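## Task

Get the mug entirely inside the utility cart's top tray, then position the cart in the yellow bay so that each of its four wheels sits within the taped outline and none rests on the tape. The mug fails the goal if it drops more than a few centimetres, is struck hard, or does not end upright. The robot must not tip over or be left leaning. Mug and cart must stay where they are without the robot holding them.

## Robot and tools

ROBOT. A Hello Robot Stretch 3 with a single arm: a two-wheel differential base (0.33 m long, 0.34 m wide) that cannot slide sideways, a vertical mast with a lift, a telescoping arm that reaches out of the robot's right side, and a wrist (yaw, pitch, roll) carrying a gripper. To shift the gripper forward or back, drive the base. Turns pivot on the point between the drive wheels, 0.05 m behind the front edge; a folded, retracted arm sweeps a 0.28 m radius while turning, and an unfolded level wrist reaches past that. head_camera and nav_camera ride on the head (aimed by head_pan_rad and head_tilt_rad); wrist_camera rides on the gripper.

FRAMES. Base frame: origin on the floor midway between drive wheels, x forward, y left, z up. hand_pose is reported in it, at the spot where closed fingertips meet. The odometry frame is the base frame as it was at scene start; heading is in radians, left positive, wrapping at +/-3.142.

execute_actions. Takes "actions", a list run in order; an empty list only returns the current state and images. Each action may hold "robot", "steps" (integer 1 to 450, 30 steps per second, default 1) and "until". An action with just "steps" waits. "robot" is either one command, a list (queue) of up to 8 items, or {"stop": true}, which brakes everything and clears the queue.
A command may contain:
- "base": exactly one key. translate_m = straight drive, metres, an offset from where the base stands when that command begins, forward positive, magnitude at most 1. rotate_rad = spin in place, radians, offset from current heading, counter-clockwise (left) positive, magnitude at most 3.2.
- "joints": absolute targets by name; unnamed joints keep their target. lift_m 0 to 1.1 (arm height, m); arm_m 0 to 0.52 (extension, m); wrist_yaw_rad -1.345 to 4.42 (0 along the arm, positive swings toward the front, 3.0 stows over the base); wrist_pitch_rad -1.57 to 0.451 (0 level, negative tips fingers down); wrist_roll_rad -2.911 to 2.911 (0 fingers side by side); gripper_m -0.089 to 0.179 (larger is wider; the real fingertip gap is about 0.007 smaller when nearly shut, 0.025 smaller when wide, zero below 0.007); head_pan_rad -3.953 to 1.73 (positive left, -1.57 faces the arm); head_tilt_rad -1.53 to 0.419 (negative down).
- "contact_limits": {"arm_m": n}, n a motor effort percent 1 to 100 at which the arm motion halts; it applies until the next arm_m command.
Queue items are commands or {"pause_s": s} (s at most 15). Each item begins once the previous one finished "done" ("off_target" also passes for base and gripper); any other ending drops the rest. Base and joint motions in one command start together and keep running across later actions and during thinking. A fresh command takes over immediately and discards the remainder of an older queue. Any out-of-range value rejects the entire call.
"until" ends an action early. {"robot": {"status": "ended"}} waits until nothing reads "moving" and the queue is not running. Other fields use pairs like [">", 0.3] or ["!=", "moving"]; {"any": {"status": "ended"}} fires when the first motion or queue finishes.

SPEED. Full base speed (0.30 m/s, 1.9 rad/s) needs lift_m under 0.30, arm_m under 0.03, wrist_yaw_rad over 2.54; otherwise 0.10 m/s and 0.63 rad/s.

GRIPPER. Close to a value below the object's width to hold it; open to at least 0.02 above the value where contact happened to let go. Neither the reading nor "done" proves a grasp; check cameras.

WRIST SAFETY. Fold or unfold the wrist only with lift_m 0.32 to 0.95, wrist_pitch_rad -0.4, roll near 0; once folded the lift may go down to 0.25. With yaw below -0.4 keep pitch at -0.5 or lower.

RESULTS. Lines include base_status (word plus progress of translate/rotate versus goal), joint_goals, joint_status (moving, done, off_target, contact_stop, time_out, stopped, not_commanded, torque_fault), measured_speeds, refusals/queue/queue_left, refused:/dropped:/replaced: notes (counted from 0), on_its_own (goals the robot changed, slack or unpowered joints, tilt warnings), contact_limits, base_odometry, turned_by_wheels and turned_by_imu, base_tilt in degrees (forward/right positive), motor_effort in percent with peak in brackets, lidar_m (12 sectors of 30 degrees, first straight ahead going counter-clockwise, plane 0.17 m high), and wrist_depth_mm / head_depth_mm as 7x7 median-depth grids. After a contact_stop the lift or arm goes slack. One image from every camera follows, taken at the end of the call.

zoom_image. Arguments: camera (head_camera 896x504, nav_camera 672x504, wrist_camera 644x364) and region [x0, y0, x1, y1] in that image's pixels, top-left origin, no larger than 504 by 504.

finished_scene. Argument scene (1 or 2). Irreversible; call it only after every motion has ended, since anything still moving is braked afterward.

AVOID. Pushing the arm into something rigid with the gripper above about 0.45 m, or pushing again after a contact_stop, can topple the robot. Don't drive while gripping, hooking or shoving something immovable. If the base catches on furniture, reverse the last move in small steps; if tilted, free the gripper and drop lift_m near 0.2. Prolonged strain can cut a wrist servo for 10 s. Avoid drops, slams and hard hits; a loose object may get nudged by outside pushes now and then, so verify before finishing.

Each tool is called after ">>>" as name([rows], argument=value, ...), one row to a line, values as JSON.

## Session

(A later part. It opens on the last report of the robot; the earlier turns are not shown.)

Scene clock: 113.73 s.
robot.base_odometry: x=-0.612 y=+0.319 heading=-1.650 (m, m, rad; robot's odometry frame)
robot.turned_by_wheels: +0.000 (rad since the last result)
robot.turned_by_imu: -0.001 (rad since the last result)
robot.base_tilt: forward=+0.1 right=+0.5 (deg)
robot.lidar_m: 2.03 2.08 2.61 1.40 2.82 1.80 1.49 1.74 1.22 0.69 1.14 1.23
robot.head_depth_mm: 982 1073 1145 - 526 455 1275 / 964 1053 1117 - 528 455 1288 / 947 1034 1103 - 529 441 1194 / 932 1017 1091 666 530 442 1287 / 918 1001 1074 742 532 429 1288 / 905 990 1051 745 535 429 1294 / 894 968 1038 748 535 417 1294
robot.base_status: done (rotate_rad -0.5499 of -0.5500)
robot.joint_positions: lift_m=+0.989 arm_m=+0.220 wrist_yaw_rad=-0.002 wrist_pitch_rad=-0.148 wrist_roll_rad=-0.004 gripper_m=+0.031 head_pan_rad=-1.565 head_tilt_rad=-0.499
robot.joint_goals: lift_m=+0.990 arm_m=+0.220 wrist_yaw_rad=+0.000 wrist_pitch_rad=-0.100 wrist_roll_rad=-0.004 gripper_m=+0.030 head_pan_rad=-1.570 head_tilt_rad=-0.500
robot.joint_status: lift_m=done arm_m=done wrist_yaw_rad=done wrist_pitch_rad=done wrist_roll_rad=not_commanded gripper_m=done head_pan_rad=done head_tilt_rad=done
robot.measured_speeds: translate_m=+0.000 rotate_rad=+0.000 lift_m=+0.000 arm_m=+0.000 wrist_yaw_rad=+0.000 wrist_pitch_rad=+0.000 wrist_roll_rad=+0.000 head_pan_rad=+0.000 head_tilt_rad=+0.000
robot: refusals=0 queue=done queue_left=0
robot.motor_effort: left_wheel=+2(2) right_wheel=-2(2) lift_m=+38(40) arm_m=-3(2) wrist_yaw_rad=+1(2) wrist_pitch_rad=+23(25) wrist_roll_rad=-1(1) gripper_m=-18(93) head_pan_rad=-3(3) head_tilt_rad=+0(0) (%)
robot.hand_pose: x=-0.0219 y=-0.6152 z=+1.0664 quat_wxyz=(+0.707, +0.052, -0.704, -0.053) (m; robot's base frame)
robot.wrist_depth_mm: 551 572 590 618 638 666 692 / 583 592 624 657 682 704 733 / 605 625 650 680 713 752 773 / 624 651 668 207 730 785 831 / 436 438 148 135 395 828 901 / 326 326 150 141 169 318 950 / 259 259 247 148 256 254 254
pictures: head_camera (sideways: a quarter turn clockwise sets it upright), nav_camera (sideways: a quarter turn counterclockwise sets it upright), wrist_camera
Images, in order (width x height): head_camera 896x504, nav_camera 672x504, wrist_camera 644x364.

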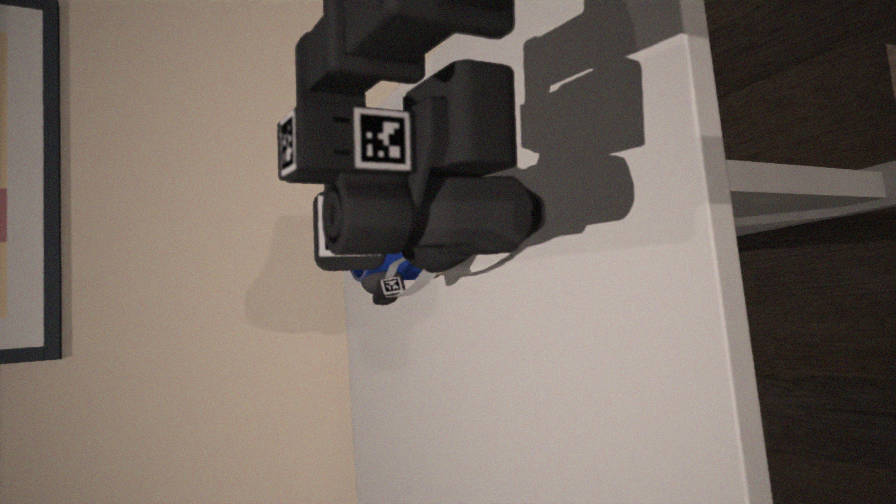

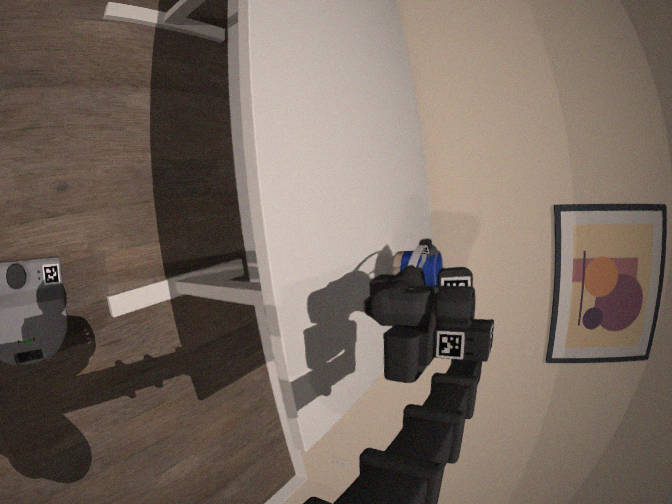

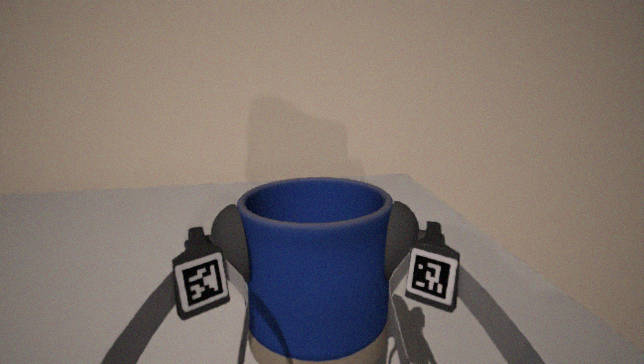

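>>> execute_actions([
  {"robot":{"joints":{"lift_m":1.02}},"steps":150},
])

Scene clock: 122.53 s.
robot.base_odometry: x=-0.612 y=+0.319 heading=-1.650 (m, m, rad; robot's odometry frame)
robot.turned_by_wheels: +0.000 (rad since the last result)
robot.turned_by_imu: -0.001 (rad since the last result)
robot.base_tilt: forward=+0.2 right=+0.5 (deg)
robot.lidar_m: 2.03 2.08 2.62 1.39 2.82 1.81 1.49 1.74 1.22 0.69 1.14 1.23
robot.head_depth_mm: 981 1067 - 693 527 455 1286 / 964 1042 - 659 528 455 1283 / 953 1025 - 630 530 441 1189 / 933 1022 1071 664 531 442 1282 / 919 997 1075 742 533 428 1294 / 908 984 1054 746 534 430 1294 / 894 972 1037 744 535 418 1301
robot.base_status: done (rotate_rad -0.5499 of -0.5500)
robot.joint_positions: lift_m=+1.019 arm_m=+0.220 wrist_yaw_rad=-0.002 wrist_pitch_rad=-0.148 wrist_roll_rad=-0.004 gripper_m=+0.031 head_pan_rad=-1.565 head_tilt_rad=-0.499
robot.joint_goals: lift_m=+1.020 arm_m=+0.220 wrist_yaw_rad=+0.000 wrist_pitch_rad=-0.100 wrist_roll_rad=-0.004 gripper_m=+0.030 head_pan_rad=-1.570 head_tilt_rad=-0.500
robot.joint_status: lift_m=done arm_m=done wrist_yaw_rad=done wrist_pitch_rad=done wrist_roll_rad=not_commanded gripper_m=done head_pan_rad=done head_tilt_rad=done
robot.measured_speeds: translate_m=+0.000 rotate_rad=+0.000 lift_m=+0.000 arm_m=+0.000 wrist_yaw_rad=+0.000 wrist_pitch_rad=+0.000 wrist_roll_rad=+0.000 head_pan_rad=+0.000 head_tilt_rad=+0.000
robot: refusals=0 queue=done queue_left=0
robot.motor_effort: left_wheel=+2(2) right_wheel=-2(2) lift_m=+38(38) arm_m=-3(3) wrist_yaw_rad=+2(2) wrist_pitch_rad=+24(24) wrist_roll_rad=-1(1) gripper_m=-19(18) head_pan_rad=-2(2) head_tilt_rad=+0(0) (%)
robot.hand_pose: x=-0.0219 y=-0.6152 z=+1.0962 quat_wxyz=(+0.707, +0.052, -0.704, -0.053) (m; robot's base frame)
robot.wrist_depth_mm: 554 573 593 628 645 665 701 / 586 595 625 650 676 708 740 / 603 628 657 682 716 741 795 / 639 651 681 208 747 783 830 / 500 500 149 135 461 850 885 / 372 374 150 140 169 407 951 / 299 299 286 148 294 293 -
pictures: head_camera (sideways: a quarter turn clockwise sets it upright), nav_camera (sideways: a quarter turn counterclockwise sets it upright), wrist_camera
Images, in order (width x height): head_camera 896x504, nav_camera 672x504, wrist_camera 644x364.

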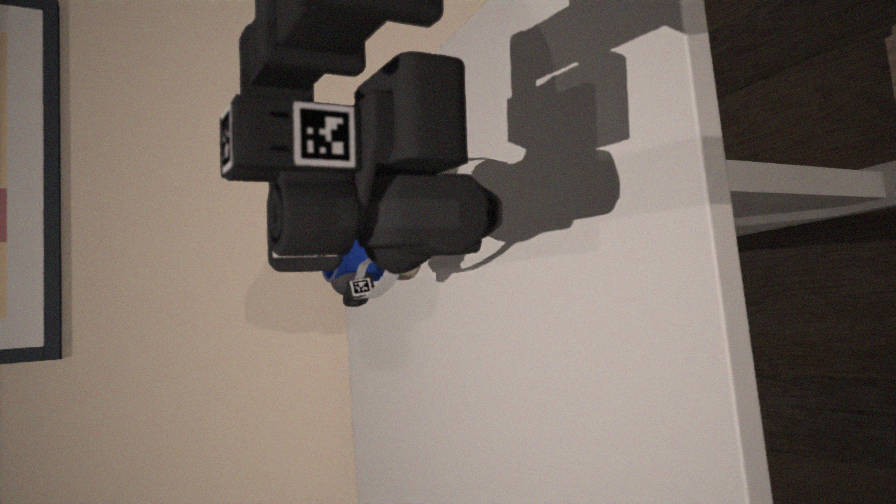

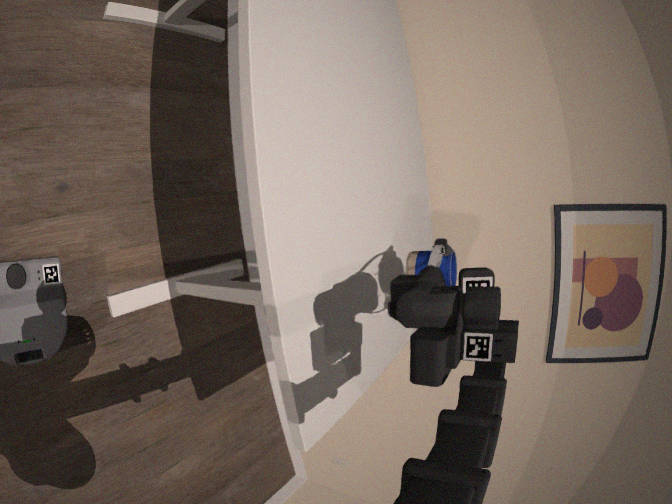

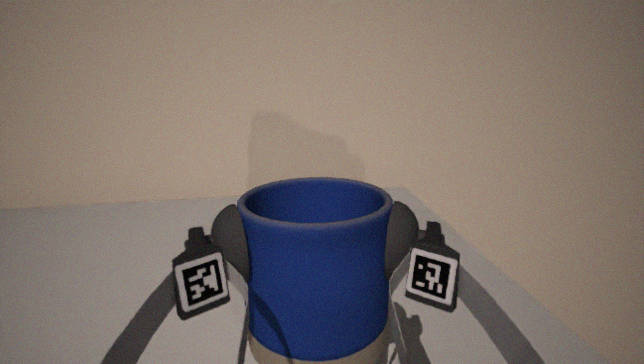

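>>> execute_actions([
  {"robot":[{"joints":{"arm_m":0.0,"lift_m":1.04}},{"base":{"rotate_rad":-1.6}},{"base":{"translate_m":-0.85}},{"base":{"rotate_rad":-1.55},"joints":{"head_tilt_rad":-0.8}}],"steps":450,"until":{"robot":{"status":"ended"}}},
  {"steps":300,"until":{"robot":{"status":"ended"}}},
])

Scene clock: 152.50 s.
robot.base_odometry: x=+0.233 y=+0.227 heading=+1.484 (m, m, rad; robot's odometry frame)
robot.turned_by_wheels: -3.150 (rad since the last result)
robot.turned_by_imu: -3.200 (rad since the last result)
robot.base_tilt: forward=-0.1 right=+0.4 (deg)
robot.lidar_m: 1.60 1.58 2.15 1.54 1.76 2.07 1.91 1.93 0.99 0.54 0.66 2.04
robot.head_depth_mm: 2620 - - - - 1294 1128 / 1977 - - - - 1296 1125 / 1933 - - - - 1294 1128 / 1878 - - 778 988 1242 1128 / 1907 1171 868 1071 1037 1272 1133 / 1876 1967 888 1131 1337 1294 1132 / 1843 2004 908 1133 1486 1304 1134
robot.base_status: done (rotate_rad -1.5499 of -1.5500)
robot.joint_positions: lift_m=+1.039 arm_m=+0.000 wrist_yaw_rad=-0.001 wrist_pitch_rad=-0.148 wrist_roll_rad=-0.004 gripper_m=+0.031 head_pan_rad=-1.565 head_tilt_rad=-0.790
robot.joint_goals: lift_m=+1.040 arm_m=+0.000 wrist_yaw_rad=+0.000 wrist_pitch_rad=-0.100 wrist_roll_rad=-0.004 gripper_m=+0.030 head_pan_rad=-1.570 head_tilt_rad=-0.800
robot.joint_status: lift_m=done arm_m=done wrist_yaw_rad=done wrist_pitch_rad=done wrist_roll_rad=not_commanded gripper_m=done head_pan_rad=done head_tilt_rad=done
robot.measured_speeds: translate_m=+0.000 rotate_rad=+0.000 lift_m=+0.000 arm_m=+0.000 wrist_yaw_rad=+0.000 wrist_pitch_rad=+0.000 wrist_roll_rad=+0.000 head_pan_rad=+0.000 head_tilt_rad=+0.000
robot: refusals=0 queue=done queue_left=0
robot.motor_effort: left_wheel=+3(11) right_wheel=-3(6) lift_m=+38(40) arm_m=-3(5) wrist_yaw_rad=+1(1) wrist_pitch_rad=+24(24) wrist_roll_rad=-1(1) gripper_m=-19(20) head_pan_rad=-3(3) head_tilt_rad=-3(17) (%)
robot.hand_pose: x=-0.0217 y=-0.3952 z=+1.1162 quat_wxyz=(+0.707, +0.052, -0.704, -0.053) (m; robot's base frame)
robot.wrist_depth_mm: - - - - - - - / - - - - - - - / - - - - - - - / - - - 208 - - - / - - 148 136 877 - - / - 668 150 141 169 - - / - - 463 148 - - -
pictures: head_camera (sideways: a quarter turn clockwise sets it upright), nav_camera (sideways: a quarter turn counterclockwise sets it upright), wrist_camera
Images, in order (width x height): head_camera 896x504, nav_camera 672x504, wrist_camera 644x364.

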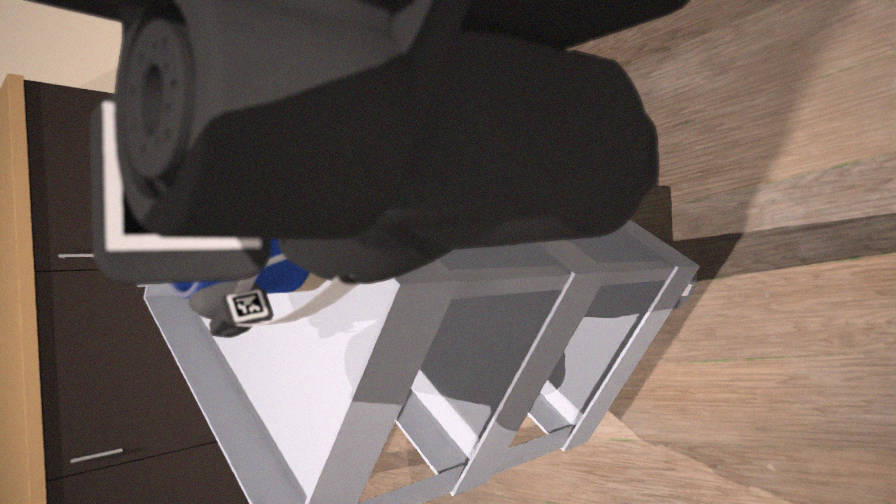

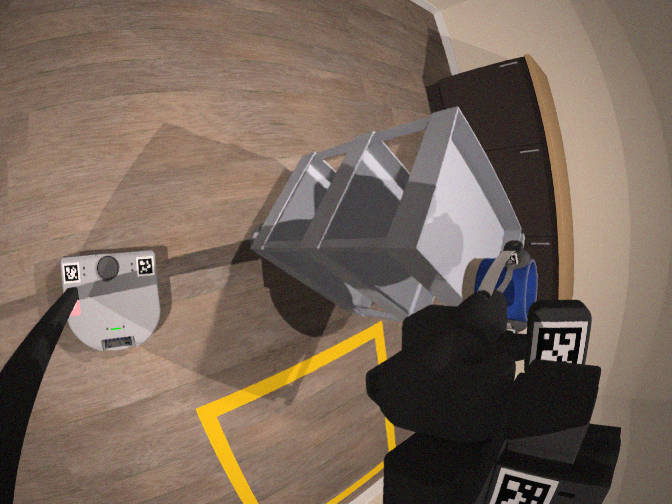

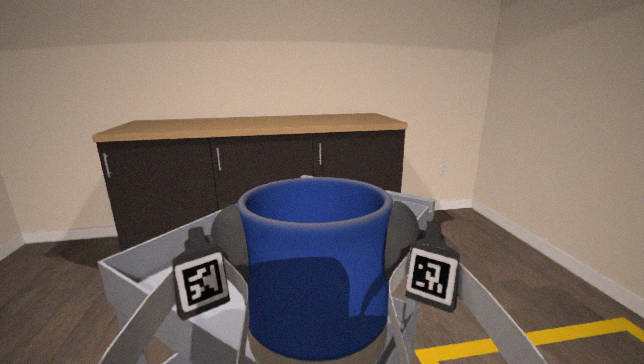

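>>> execute_actions([
  {"robot":[{"joints":{"arm_m":0.5}},{"joints":{"lift_m":0.87}}],"steps":450,"until":{"robot":{"status":"ended"}}},
])

Scene clock: 169.43 s.
robot.base_odometry: x=+0.233 y=+0.227 heading=+1.484 (m, m, rad; robot's odometry frame)
robot.turned_by_wheels: +0.000 (rad since the last result)
robot.turned_by_imu: -0.001 (rad since the last result)
robot.base_tilt: forward=+0.3 right=+0.7 (deg)
robot.lidar_m: 1.60 1.58 2.15 1.55 1.76 2.07 1.91 1.92 0.99 0.54 0.66 2.04
robot.head_depth_mm: 2639 2895 2425 - 1469 1293 1121 / 2030 2159 - 1726 1521 1294 1125 / 1946 - 916 1194 1446 1306 1127 / 1932 - 881 1061 1017 1248 1127 / 1874 1146 883 1065 1036 1276 1132 / 1899 1970 885 1129 1334 1301 1136 / 1835 2000 908 1132 1484 1306 1131
robot.base_status: done (rotate_rad -1.5499 of -1.5500)
robot.joint_positions: lift_m=+0.871 arm_m=+0.500 wrist_yaw_rad=-0.001 wrist_pitch_rad=-0.149 wrist_roll_rad=-0.004 gripper_m=+0.031 head_pan_rad=-1.565 head_tilt_rad=-0.790
robot.joint_goals: lift_m=+0.870 arm_m=+0.500 wrist_yaw_rad=+0.000 wrist_pitch_rad=-0.100 wrist_roll_rad=-0.004 gripper_m=+0.030 head_pan_rad=-1.570 head_tilt_rad=-0.800
robot.joint_status: lift_m=done arm_m=done wrist_yaw_rad=done wrist_pitch_rad=done wrist_roll_rad=not_commanded gripper_m=done head_pan_rad=done head_tilt_rad=done
robot.measured_speeds: translate_m=+0.000 rotate_rad=+0.000 lift_m=+0.000 arm_m=+0.000 wrist_yaw_rad=+0.000 wrist_pitch_rad=+0.000 wrist_roll_rad=+0.000 head_pan_rad=+0.000 head_tilt_rad=+0.000
robot: refusals=0 queue=done queue_left=0
robot.motor_effort: left_wheel=+3(3) right_wheel=-3(2) lift_m=+14(39) arm_m=+4(4) wrist_yaw_rad=+1(2) wrist_pitch_rad=+24(24) wrist_roll_rad=-1(1) gripper_m=-20(19) head_pan_rad=-3(4) head_tilt_rad=-3(3) (%)
robot.hand_pose: x=-0.0217 y=-0.8945 z=+0.9475 quat_wxyz=(+0.707, +0.053, -0.704, -0.053) (m; robot's base frame)
robot.wrist_depth_mm: - - - - - - - / - - - - - - - / - - - - - - - / - - - 208 - - - / - 412 148 135 413 395 397 / 324 365 151 141 169 374 350 / 309 304 292 148 302 299 280
pictures: head_camera (sideways: a quarter turn clockwise sets it upright), nav_camera (sideways: a quarter turn counterclockwise sets it upright), wrist_camera
Images, in order (width x height): head_camera 896x504, nav_camera 672x504, wrist_camera 644x364.

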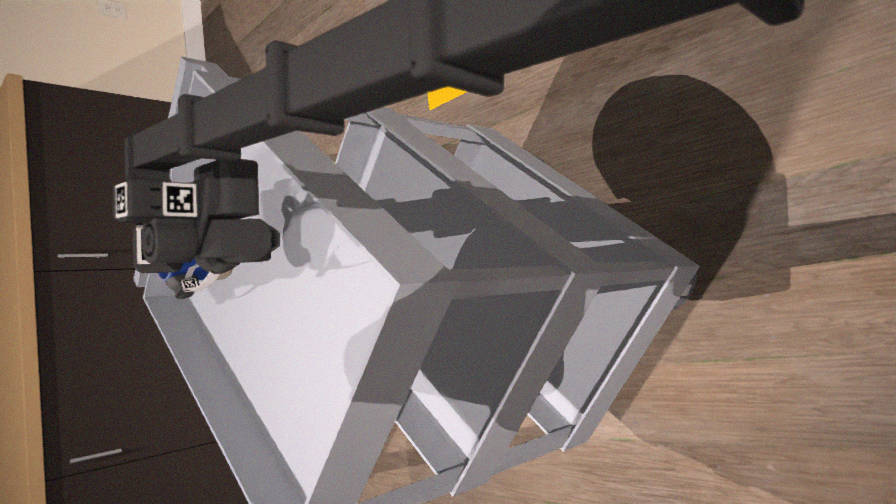

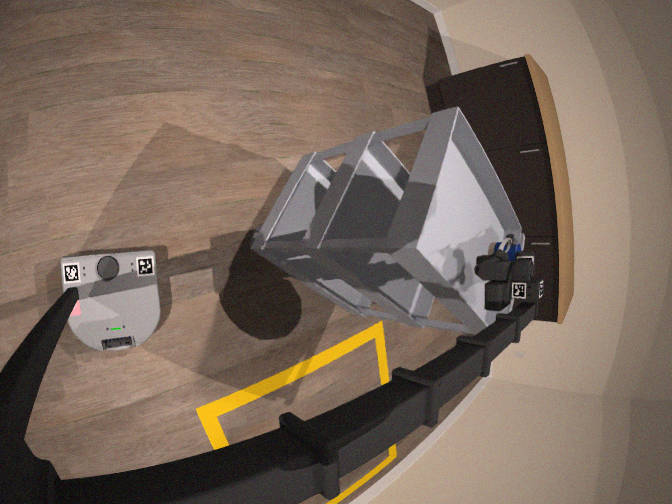

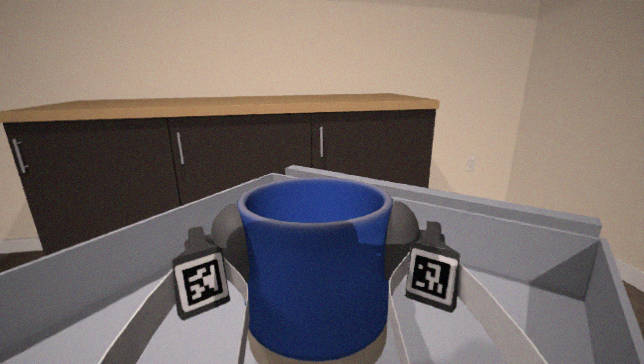

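>>> execute_actions([
  {"robot":{"joints":{"lift_m":0.80}},"steps":450,"until":{"robot":{"status":"ended"}}},
])

Scene clock: 178.10 s.
robot.base_odometry: x=+0.233 y=+0.227 heading=+1.484 (m, m, rad; robot's odometry frame)
robot.turned_by_wheels: +0.000 (rad since the last result)
robot.turned_by_imu: +0.000 (rad since the last result)
robot.base_tilt: forward=+0.2 right=+0.5 (deg)
robot.lidar_m: 1.60 1.58 2.15 1.55 1.76 2.07 1.91 1.93 0.99 0.54 0.66 2.03
robot.head_depth_mm: 2625 2859 2322 1906 - - 1092 / 2021 1070 2288 - 1496 1296 1126 / 1969 1150 1079 1196 1432 1295 1128 / 1908 1189 822 1063 1017 1249 1133 / 1884 1146 885 1066 1037 1272 1131 / 1892 1965 884 1128 1336 1297 1129 / 1834 2012 903 1135 1493 1301 1138
robot.base_status: done (rotate_rad -1.5499 of -1.5500)
robot.joint_positions: lift_m=+0.801 arm_m=+0.500 wrist_yaw_rad=-0.001 wrist_pitch_rad=-0.149 wrist_roll_rad=-0.004 gripper_m=+0.031 head_pan_rad=-1.565 head_tilt_rad=-0.790
robot.joint_goals: lift_m=+0.800 arm_m=+0.500 wrist_yaw_rad=+0.000 wrist_pitch_rad=-0.100 wrist_roll_rad=-0.004 gripper_m=+0.030 head_pan_rad=-1.570 head_tilt_rad=-0.800
robot.joint_status: lift_m=done arm_m=done wrist_yaw_rad=done wrist_pitch_rad=done wrist_roll_rad=not_commanded gripper_m=done head_pan_rad=done head_tilt_rad=done
robot.measured_speeds: translate_m=+0.000 rotate_rad=+0.000 lift_m=+0.000 arm_m=+0.000 wrist_yaw_rad=+0.000 wrist_pitch_rad=+0.000 wrist_roll_rad=+0.000 head_pan_rad=+0.000 head_tilt_rad=+0.000
robot: refusals=0 queue=done queue_left=0
robot.motor_effort: left_wheel=+3(3) right_wheel=-3(2) lift_m=+13(14) arm_m=+4(4) wrist_yaw_rad=+1(1) wrist_pitch_rad=+24(24) wrist_roll_rad=-1(1) gripper_m=-20(19) head_pan_rad=-4(3) head_tilt_rad=-3(3) (%)
robot.hand_pose: x=-0.0217 y=-0.8945 z=+0.8775 quat_wxyz=(+0.707, +0.053, -0.704, -0.053) (m; robot's base frame)
robot.wrist_depth_mm: - - - - - - - / - - - - - - - / - - - - - - - / - 386 463 208 424 373 334 / 317 354 149 135 328 346 306 / 270 268 150 140 169 264 249 / 213 214 205 148 211 209 209
pictures: head_camera (sideways: a quarter turn clockwise sets it upright), nav_camera (sideways: a quarter turn counterclockwise sets it upright), wrist_camera
Images, in order (width x height): head_camera 896x504, nav_camera 672x504, wrist_camera 644x364.

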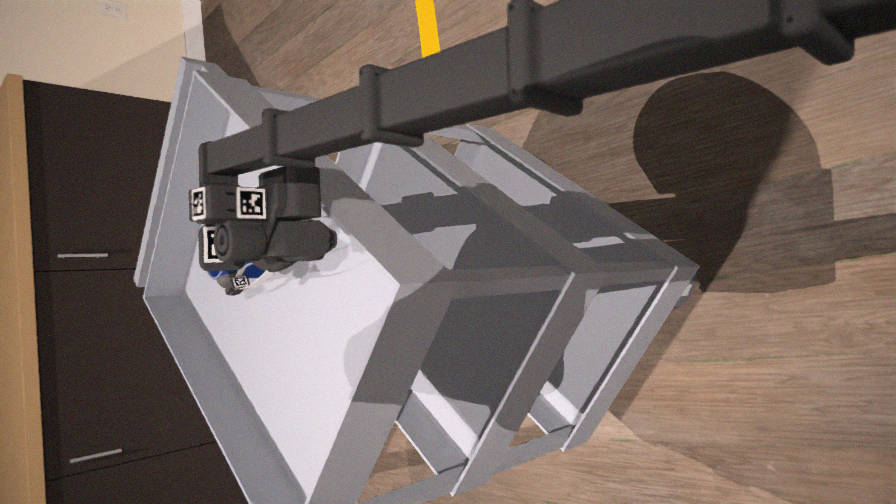

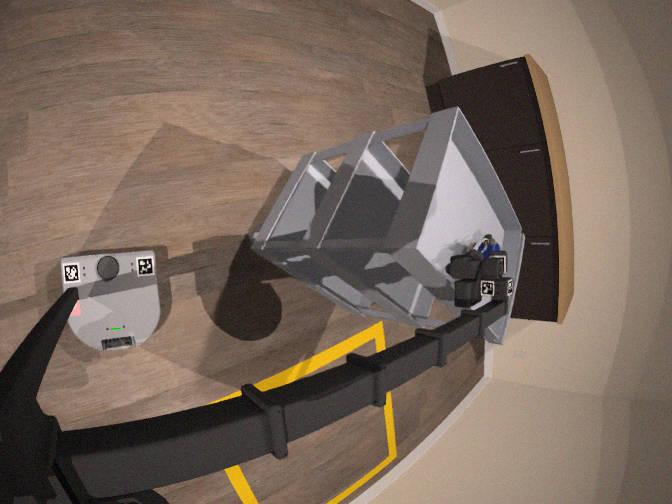

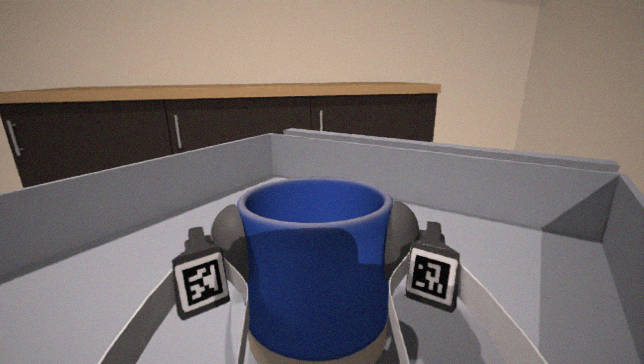

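>>> execute_actions([
  {"robot":[{"joints":{"lift_m":0.782}},{"joints":{"gripper_m":0.13}},{"joints":{"lift_m":0.92}},{"joints":{"arm_m":0,"wrist_pitch_rad":-0.4,"head_pan_rad":-2.1,"head_tilt_rad":-0.9}},{"joints":{"wrist_yaw_rad":3.0,"gripper_m":0.03}},{"joints":{"lift_m":0.27}}],"steps":450,"until":{"robot":{"status":"ended"}}},
  {"steps":300,"until":{"robot":{"status":"ended"}}},
])

Scene clock: 201.50 s.
robot.base_odometry: x=+0.233 y=+0.227 heading=+1.484 (m, m, rad; robot's odometry frame)
robot.turned_by_wheels: +0.000 (rad since the last result)
robot.turned_by_imu: -0.002 (rad since the last result)
robot.base_tilt: forward=+0.3 right=+0.5 (deg)
robot.lidar_m: 1.60 1.58 2.16 1.54 1.76 2.07 1.91 1.93 0.99 0.54 0.66 2.03
robot.head_depth_mm: 1955 2186 2019 1682 1425 1245 1099 / 2136 2380 2024 1673 1420 1248 1119 / 2388 2493 2028 1672 1432 1250 1161 / 2688 2586 2033 1677 1426 1242 - / 2951 2562 2045 1695 1428 1248 1144 / 2857 2487 1281 1447 1343 1228 1107 / 2088 932 1208 1055 933 1204 1108
robot.base_status: done (rotate_rad -1.5499 of -1.5500)
robot.joint_positions: lift_m=+0.271 arm_m=+0.000 wrist_yaw_rad=+2.998 wrist_pitch_rad=-0.415 wrist_roll_rad=-0.004 gripper_m=+0.030 head_pan_rad=-2.093 head_tilt_rad=-0.889
robot.joint_goals: lift_m=+0.270 arm_m=+0.000 wrist_yaw_rad=+3.000 wrist_pitch_rad=-0.400 wrist_roll_rad=-0.004 gripper_m=+0.030 head_pan_rad=-2.100 head_tilt_rad=-0.900
robot.joint_status: lift_m=done arm_m=done wrist_yaw_rad=done wrist_pitch_rad=done wrist_roll_rad=not_commanded gripper_m=done head_pan_rad=done head_tilt_rad=done
robot.measured_speeds: translate_m=+0.000 rotate_rad=+0.000 lift_m=+0.000 arm_m=+0.000 wrist_yaw_rad=+0.000 wrist_pitch_rad=+0.000 wrist_roll_rad=+0.000 head_pan_rad=+0.000 head_tilt_rad=+0.000
robot: refusals=0 queue=done queue_left=0
robot.motor_effort: left_wheel=+3(3) right_wheel=-3(3) lift_m=+11(38) arm_m=-2(3) wrist_yaw_rad=+2(4) wrist_pitch_rad=+7(24) wrist_roll_rad=-1(2) gripper_m=+0(83) head_pan_rad=-5(44) head_tilt_rad=-4(13) (%)
robot.hand_pose: x=+0.0110 y=+0.0772 z=+0.2841 quat_wxyz=(+0.195, +0.699, +0.096, +0.681) (m; robot's base frame)
robot.wrist_depth_mm: - - - - - - - / - - - - - - - / - - 978 980 - - 998 / 755 753 750 751 747 750 731 / 597 589 - 603 594 599 594 / 497 513 - - 497 499 495 / 440 - - - 424 426 428
pictures: head_camera (sideways: a quarter turn clockwise sets it upright), nav_camera (sideways: a quarter turn counterclockwise sets it upright), wrist_camera
Images, in order (width x height): head_camera 896x504, nav_camera 672x504, wrist_camera 644x364.

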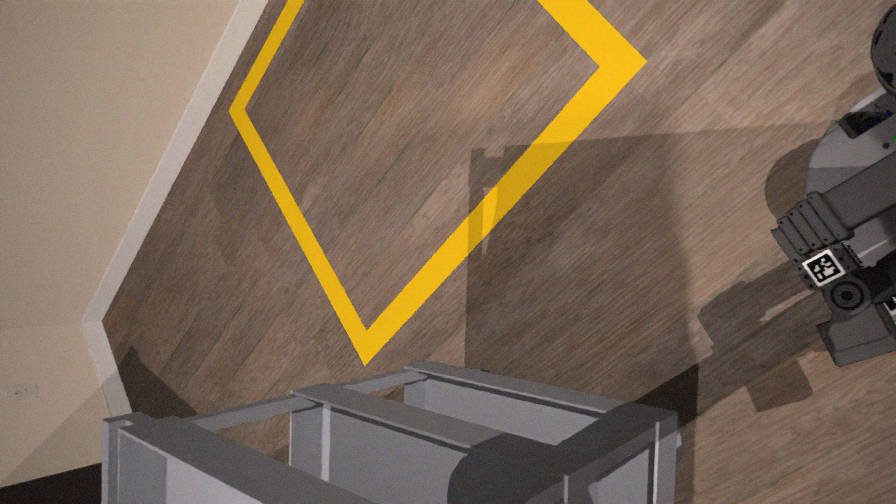

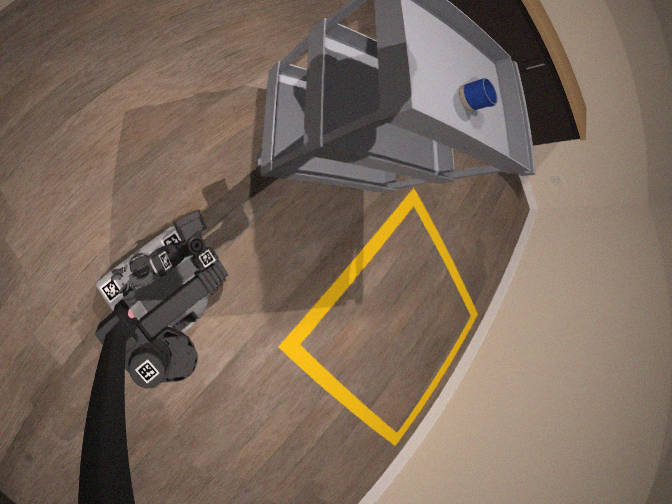

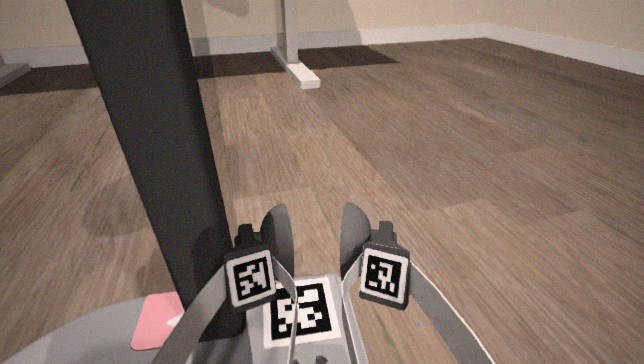

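>>> execute_actions([
  {"robot":[{"base":{"translate_m":0.95},"joints":{"head_pan_rad":0,"head_tilt_rad":-0.9}},{"base":{"rotate_rad":-1.55}},{"base":{"translate_m":0.88}},{"base":{"rotate_rad":-1.55}},{"base":{"translate_m":0.3}},{"joints":{"lift_m":0.33}},{"base":{"translate_m":0.5}}],"steps":450,"until":{"robot":{"status":"ended"}}},
  {"steps":400,"until":{"robot":{"status":"ended"}}},
])

Scene clock: 246.37 s.
robot.base_odometry: x=+1.157 y=+0.316 heading=-1.617 (m, m, rad; robot's odometry frame)
robot.turned_by_wheels: -3.100 (rad since the last result)
robot.turned_by_imu: -3.124 (rad since the last result)
robot.base_tilt: forward=+0.1 right=+0.6 (deg)
robot.lidar_m: - 0.15 0.19 1.23 1.25 1.95 1.82 1.58 1.97 2.47 2.96 -
robot.head_depth_mm: 1825 2167 2019 617 525 460 403 / 1793 2119 2038 628 537 468 414 / 1756 2076 2034 629 537 468 415 / 1755 2028 699 629 538 468 422 / 1720 2003 708 586 538 470 437 / 1704 1976 720 581 537 470 624 / 1674 1957 721 633 537 470 719
robot.base_status: done (translate_m +0.4999 of +0.5000)
robot.joint_positions: lift_m=+0.329 arm_m=+0.000 wrist_yaw_rad=+2.986 wrist_pitch_rad=-0.416 wrist_roll_rad=-0.004 gripper_m=+0.030 head_pan_rad=-0.007 head_tilt_rad=-0.891
robot.joint_goals: lift_m=+0.330 arm_m=+0.000 wrist_yaw_rad=+3.000 wrist_pitch_rad=-0.400 wrist_roll_rad=-0.004 gripper_m=+0.030 head_pan_rad=+0.000 head_tilt_rad=-0.900
robot.joint_status: lift_m=done arm_m=done wrist_yaw_rad=done wrist_pitch_rad=done wrist_roll_rad=not_commanded gripper_m=done head_pan_rad=done head_tilt_rad=done
robot.measured_speeds: translate_m=+0.000 rotate_rad=+0.000 lift_m=+0.000 arm_m=+0.000 wrist_yaw_rad=+0.000 wrist_pitch_rad=+0.000 wrist_roll_rad=+0.000 head_pan_rad=+0.000 head_tilt_rad=+0.000
robot: refusals=0 queue=done queue_left=0
robot.on_its_own: wrist_yaw_rad is at rest, and its effort (+15) is outside its rest range (-12 to +12)
robot.motor_effort: left_wheel=+4(16) right_wheel=+8(18) lift_m=+36(38) arm_m=-2(3) wrist_yaw_rad=+15(16) wrist_pitch_rad=+7(8) wrist_roll_rad=-1(1) gripper_m=-1(1) head_pan_rad=+5(58) head_tilt_rad=-3(4) (%)
robot.hand_pose: x=+0.0135 y=+0.0767 z=+0.3424 quat_wxyz=(+0.199, +0.699, +0.093, +0.680) (m; robot's base frame)
robot.wrist_depth_mm: - - - - - - - / - - - - - - - / - - - - - - - / 836 856 862 865 598 567 553 / 688 689 - 673 457 456 456 / 571 564 - 570 369 380 381 / 487 511 - - 474 327 325
pictures: head_camera (sideways: a quarter turn clockwise sets it upright), nav_camera (sideways: a quarter turn counterclockwise sets it upright), wrist_camera
Images, in order (width x height): head_camera 896x504, nav_camera 672x504, wrist_camera 644x364.

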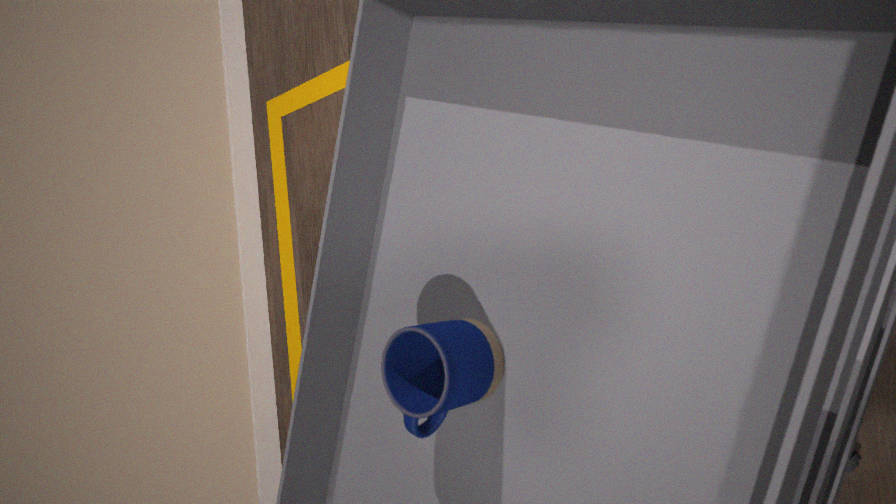

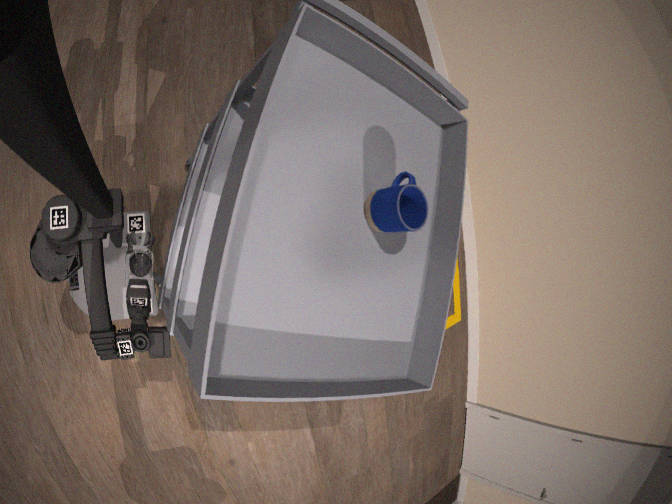

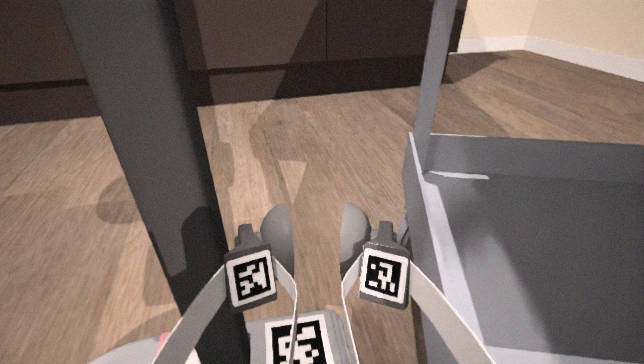

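>>> execute_actions([
  {"robot":[{"base":{"translate_m":-0.05}},{"base":{"rotate_rad":-0.1}},{"base":{"translate_m":0.93}},{"joints":{"lift_m":0.27}},{"base":{"translate_m":-0.8},"joints":{"head_tilt_rad":-0.75}}],"steps":450,"until":{"robot":{"status":"ended"}}},
  {"steps":400,"until":{"robot":{"status":"ended"}}},
])

Scene clock: 273.53 s.
robot.base_odometry: x=+1.141 y=+0.237 heading=-1.716 (m, m, rad; robot's odometry frame)
robot.turned_by_wheels: -0.100 (rad since the last result)
robot.turned_by_imu: -0.105 (rad since the last result)
robot.base_tilt: forward=+0.0 right=+0.6 (deg)
robot.lidar_m: 0.84 0.80 1.41 1.25 1.26 1.50 1.90 1.64 2.02 2.46 2.59 2.10
robot.head_depth_mm: 1771 2029 2296 1909 1556 1314 1138 / 1731 1981 2265 1921 1561 1317 1139 / 1696 1916 2202 1919 1573 1320 1141 / 1641 1774 1198 1442 1529 1313 1137 / 1598 1256 1402 1304 1472 1324 1150 / 1572 1262 1028 1223 1426 1321 1146 / 1532 1203 889 1222 1319 1294 1145
robot.base_status: done (translate_m -0.8000 of -0.8000)
robot.joint_positions: lift_m=+0.271 arm_m=+0.000 wrist_yaw_rad=+2.998 wrist_pitch_rad=-0.416 wrist_roll_rad=-0.004 gripper_m=+0.030 head_pan_rad=-0.006 head_tilt_rad=-0.753
robot.joint_goals: lift_m=+0.270 arm_m=+0.000 wrist_yaw_rad=+3.000 wrist_pitch_rad=-0.400 wrist_roll_rad=-0.004 gripper_m=+0.030 head_pan_rad=+0.000 head_tilt_rad=-0.750
robot.joint_status: lift_m=done arm_m=done wrist_yaw_rad=done wrist_pitch_rad=done wrist_roll_rad=not_commanded gripper_m=done head_pan_rad=done head_tilt_rad=done
robot.measured_speeds: translate_m=+0.000 rotate_rad=+0.000 lift_m=+0.000 arm_m=+0.000 wrist_yaw_rad=+0.000 wrist_pitch_rad=+0.000 wrist_roll_rad=+0.000 head_pan_rad=+0.000 head_tilt_rad=+0.000
robot: refusals=0 queue=done queue_left=0
robot.motor_effort: left_wheel=+0(48) right_wheel=-1(24) lift_m=+11(36) arm_m=-3(4) wrist_yaw_rad=+1(30) wrist_pitch_rad=+8(8) wrist_roll_rad=-1(1) gripper_m=+0(0) head_pan_rad=+4(4) head_tilt_rad=+1(9) (%)
robot.hand_pose: x=+0.0108 y=+0.0770 z=+0.2837 quat_wxyz=(+0.195, +0.699, +0.097, +0.681) (m; robot's base frame)
robot.wrist_depth_mm: 975 - - - - - - / - - - - - - - / - - 992 987 996 - - / 746 742 747 751 747 745 743 / 588 590 - 591 585 591 596 / 498 508 - - 495 492 499 / 434 - - - 422 424 428
pictures: head_camera (sideways: a quarter turn clockwise sets it upright), nav_camera (sideways: a quarter turn counterclockwise sets it upright), wrist_camera
Images, in order (width x height): head_camera 896x504, nav_camera 672x504, wrist_camera 644x364.

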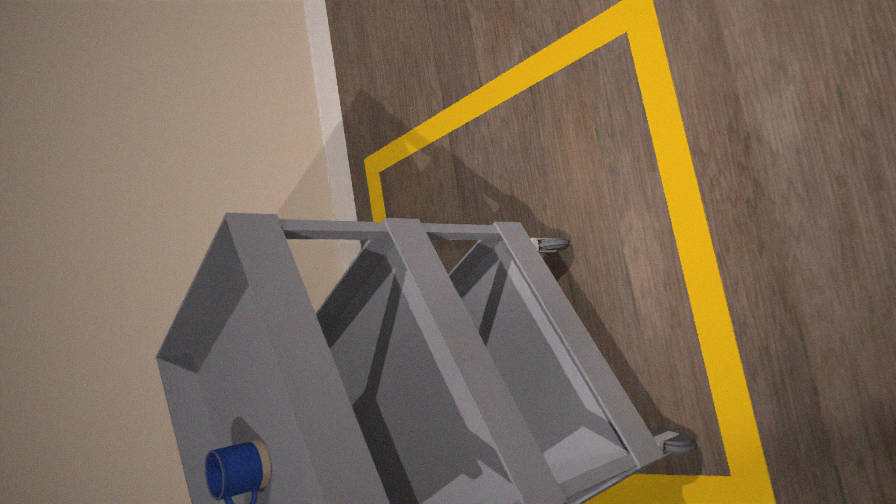

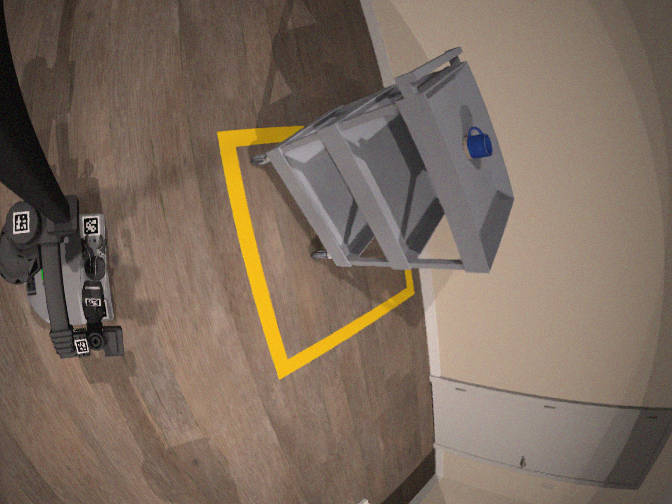

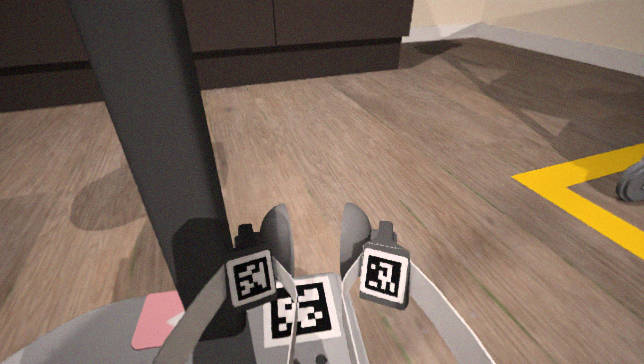

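>>> execute_actions([
  {"robot":[{"base":{"rotate_rad":1.0}},{"base":{"translate_m":1.0}},{"base":{"rotate_rad":-1.89},"joints":{"head_tilt_rad":-0.9}},{"joints":{"lift_m":0.33}}],"steps":450,"until":{"robot":{"status":"ended"}}},
])

Scene clock: 299.27 s.
robot.base_odometry: x=+1.895 y=-0.420 heading=-2.606 (m, m, rad; robot's odometry frame)
robot.turned_by_wheels: -0.890 (rad since the last result)
robot.turned_by_imu: -0.895 (rad since the last result)
robot.base_tilt: forward=+0.1 right=+0.6 (deg)
robot.lidar_m: 0.45 0.48 1.18 1.21 0.56 0.53 0.55 0.73 2.59 2.58 3.35 0.46
robot.head_depth_mm: 3109 2564 2006 1680 1422 1245 1097 / 3242 2493 762 583 1407 1248 1104 / 2960 965 760 595 933 1202 1106 / 2332 963 763 598 936 1207 1103 / 1957 963 755 600 938 1207 1108 / 1655 967 761 600 963 1209 1108 / 1451 932 741 603 1349 1247 1105
robot.base_status: done (rotate_rad -1.8899 of -1.8900)
robot.joint_positions: lift_m=+0.329 arm_m=+0.000 wrist_yaw_rad=+2.998 wrist_pitch_rad=-0.416 wrist_roll_rad=-0.004 gripper_m=+0.030 head_pan_rad=-0.006 head_tilt_rad=-0.889
robot.joint_goals: lift_m=+0.330 arm_m=+0.000 wrist_yaw_rad=+3.000 wrist_pitch_rad=-0.400 wrist_roll_rad=-0.004 gripper_m=+0.030 head_pan_rad=+0.000 head_tilt_rad=-0.900
robot.joint_status: lift_m=done arm_m=done wrist_yaw_rad=done wrist_pitch_rad=done wrist_roll_rad=not_commanded gripper_m=done head_pan_rad=done head_tilt_rad=done
robot.measured_speeds: translate_m=+0.000 rotate_rad=+0.000 lift_m=+0.000 arm_m=+0.000 wrist_yaw_rad=+0.000 wrist_pitch_rad=+0.000 wrist_roll_rad=+0.000 head_pan_rad=+0.000 head_tilt_rad=+0.000
robot: refusals=0 queue=done queue_left=0
robot.motor_effort: left_wheel=+3(15) right_wheel=-2(5) lift_m=+37(37) arm_m=-3(3) wrist_yaw_rad=+1(2) wrist_pitch_rad=+8(8) wrist_roll_rad=-1(1) gripper_m=+0(0) head_pan_rad=+3(4) head_tilt_rad=-3(13) (%)
robot.hand_pose: x=+0.0108 y=+0.0770 z=+0.3423 quat_wxyz=(+0.195, +0.699, +0.097, +0.681) (m; robot's base frame)
robot.wrist_depth_mm: - - - - - - 959 / - - - - - - - / - - - - - - - / 862 857 859 844 844 854 823 / 668 684 - 687 669 686 634 / 565 574 - 568 569 572 544 / 488 501 - - 484 491 485
pictures: head_camera (sideways: a quarter turn clockwise sets it upright), nav_camera (sideways: a quarter turn counterclockwise sets it upright), wrist_camera
Images, in order (width x height): head_camera 896x504, nav_camera 672x504, wrist_camera 644x364.

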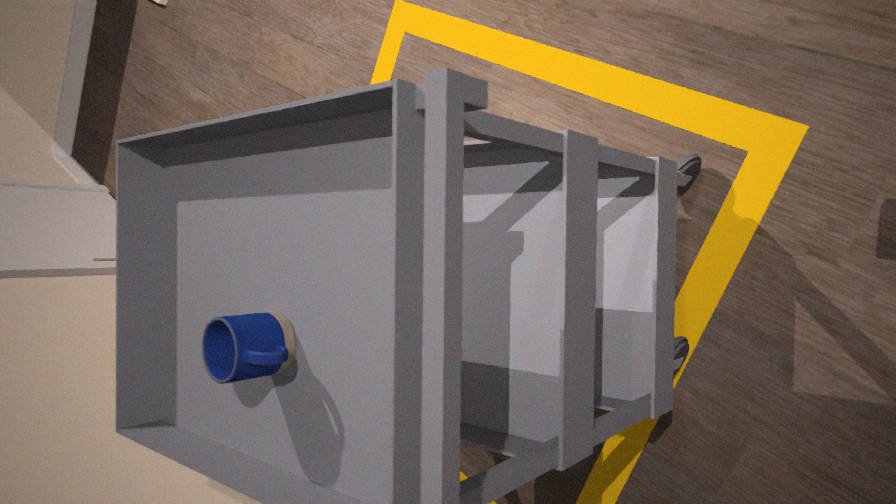

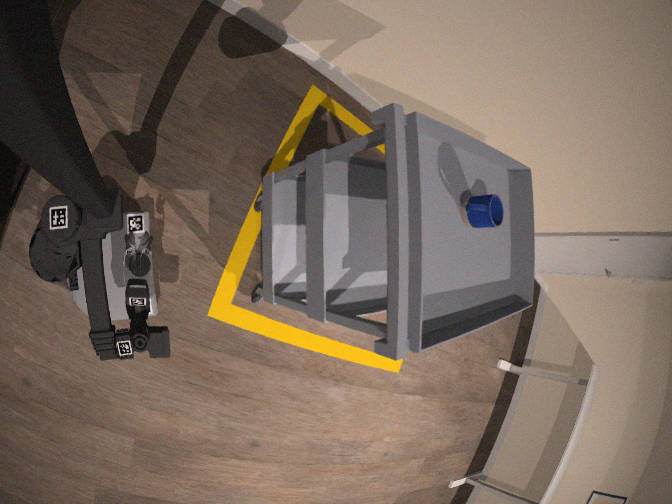

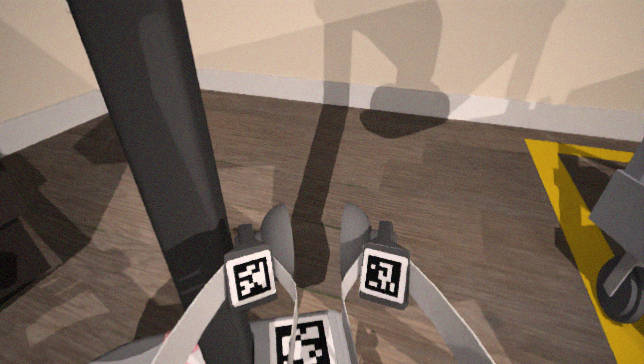

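>>> execute_actions([
  {"robot":[{"base":{"translate_m":0.58}},{"joints":{"lift_m":0.27}},{"base":{"translate_m":-0.5}},{"base":{"rotate_rad":-0.9}},{"base":{"translate_m":0.9}},{"base":{"rotate_rad":0.9}},{"base":{"translate_m":0.5},"joints":{"head_pan_rad":1.4,"head_tilt_rad":-0.8}}],"steps":450,"until":{"robot":{"status":"ended"}}},
  {"steps":400,"until":{"robot":{"status":"ended"}}},
])

Scene clock: 330.63 s.
robot.base_odometry: x=+0.555 y=-0.394 heading=-2.607 (m, m, rad; robot's odometry frame)
robot.turned_by_wheels: +0.000 (rad since the last result)
robot.turned_by_imu: +0.085 (rad since the last result)
robot.base_tilt: forward=+0.2 right=+0.5 (deg)
robot.lidar_m: 1.60 1.23 1.20 0.55 0.57 1.88 1.98 2.63 2.25 2.71 2.08 1.83
robot.head_depth_mm: 980 1100 1274 1507 1500 1281 1125 / 1014 1154 1337 1582 1512 1288 1129 / 1052 1197 1402 1677 1510 1290 1126 / 1092 1255 1453 1663 1437 1269 1133 / 1135 1261 833 1056 999 1216 1128 / 1185 1292 865 703 976 1219 1165 / 1236 1375 867 688 977 1190 -
robot.base_status: done (translate_m +0.5000 of +0.5000)
robot.joint_positions: lift_m=+0.271 arm_m=+0.000 wrist_yaw_rad=+3.001 wrist_pitch_rad=-0.417 wrist_roll_rad=-0.004 gripper_m=+0.030 head_pan_rad=+1.393 head_tilt_rad=-0.803
robot.joint_goals: lift_m=+0.270 arm_m=+0.000 wrist_yaw_rad=+3.000 wrist_pitch_rad=-0.400 wrist_roll_rad=-0.004 gripper_m=+0.030 head_pan_rad=+1.400 head_tilt_rad=-0.800
robot.joint_status: lift_m=done arm_m=done wrist_yaw_rad=done wrist_pitch_rad=done wrist_roll_rad=not_commanded gripper_m=done head_pan_rad=done head_tilt_rad=done
robot.measured_speeds: translate_m=+0.000 rotate_rad=+0.000 lift_m=+0.000 arm_m=+0.000 wrist_yaw_rad=+0.000 wrist_pitch_rad=+0.000 wrist_roll_rad=+0.000 head_pan_rad=+0.000 head_tilt_rad=+0.000
robot: refusals=0 queue=done queue_left=0
robot.motor_effort: left_wheel=-2(73) right_wheel=+0(22) lift_m=+12(37) arm_m=-1(2) wrist_yaw_rad=-2(6) wrist_pitch_rad=+8(8) wrist_roll_rad=-1(1) gripper_m=-3(0) head_pan_rad=+3(56) head_tilt_rad=+1(10) (%)
robot.hand_pose: x=+0.0101 y=+0.0771 z=+0.2835 quat_wxyz=(+0.195, +0.699, +0.098, +0.681) (m; robot's base frame)
robot.wrist_depth_mm: - - - - - - 940 / 837 - 912 - - - - / 565 596 627 870 989 991 - / 674 733 740 746 742 739 734 / 596 593 - 594 594 590 588 / 495 511 - - 492 492 493 / 437 - - - 427 423 426
pictures: head_camera (sideways: a quarter turn clockwise sets it upright), nav_camera (sideways: a quarter turn counterclockwise sets it upright), wrist_camera
Images, in order (width x height): head_camera 896x504, nav_camera 672x504, wrist_camera 644x364.

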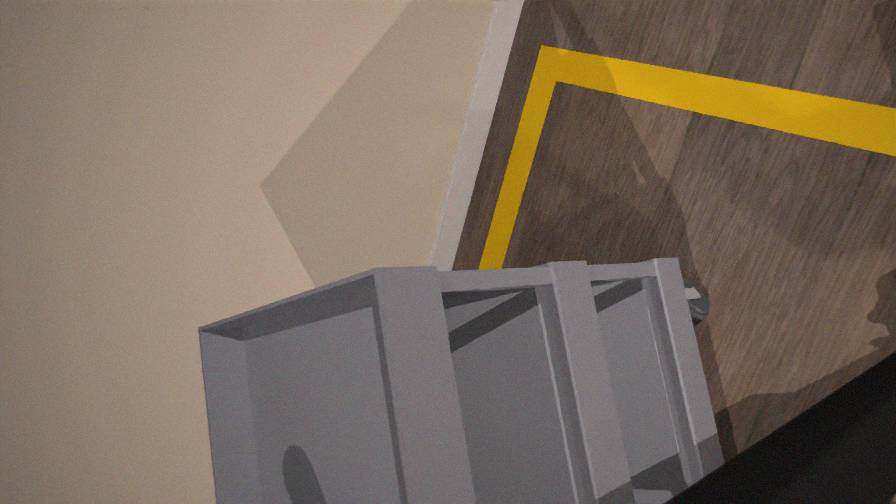

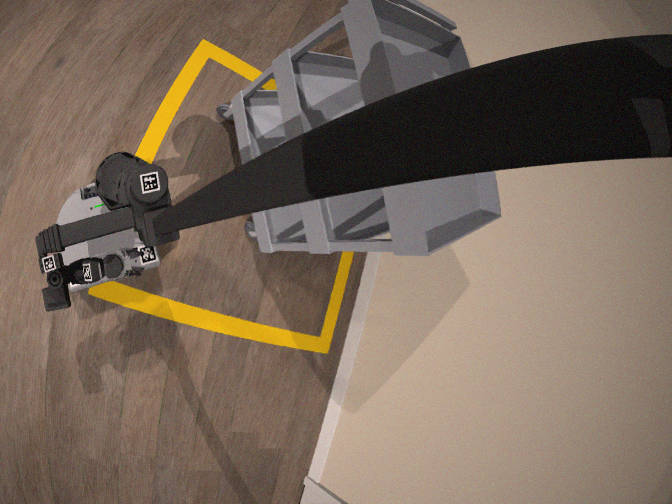

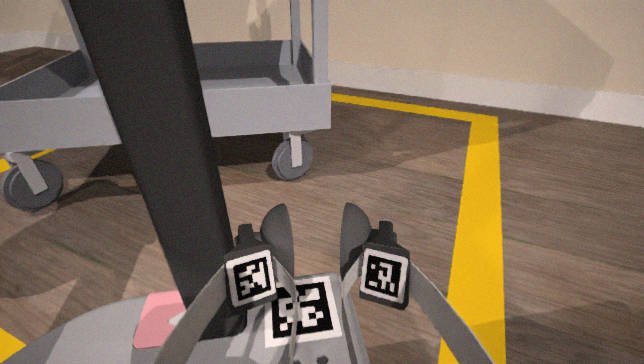

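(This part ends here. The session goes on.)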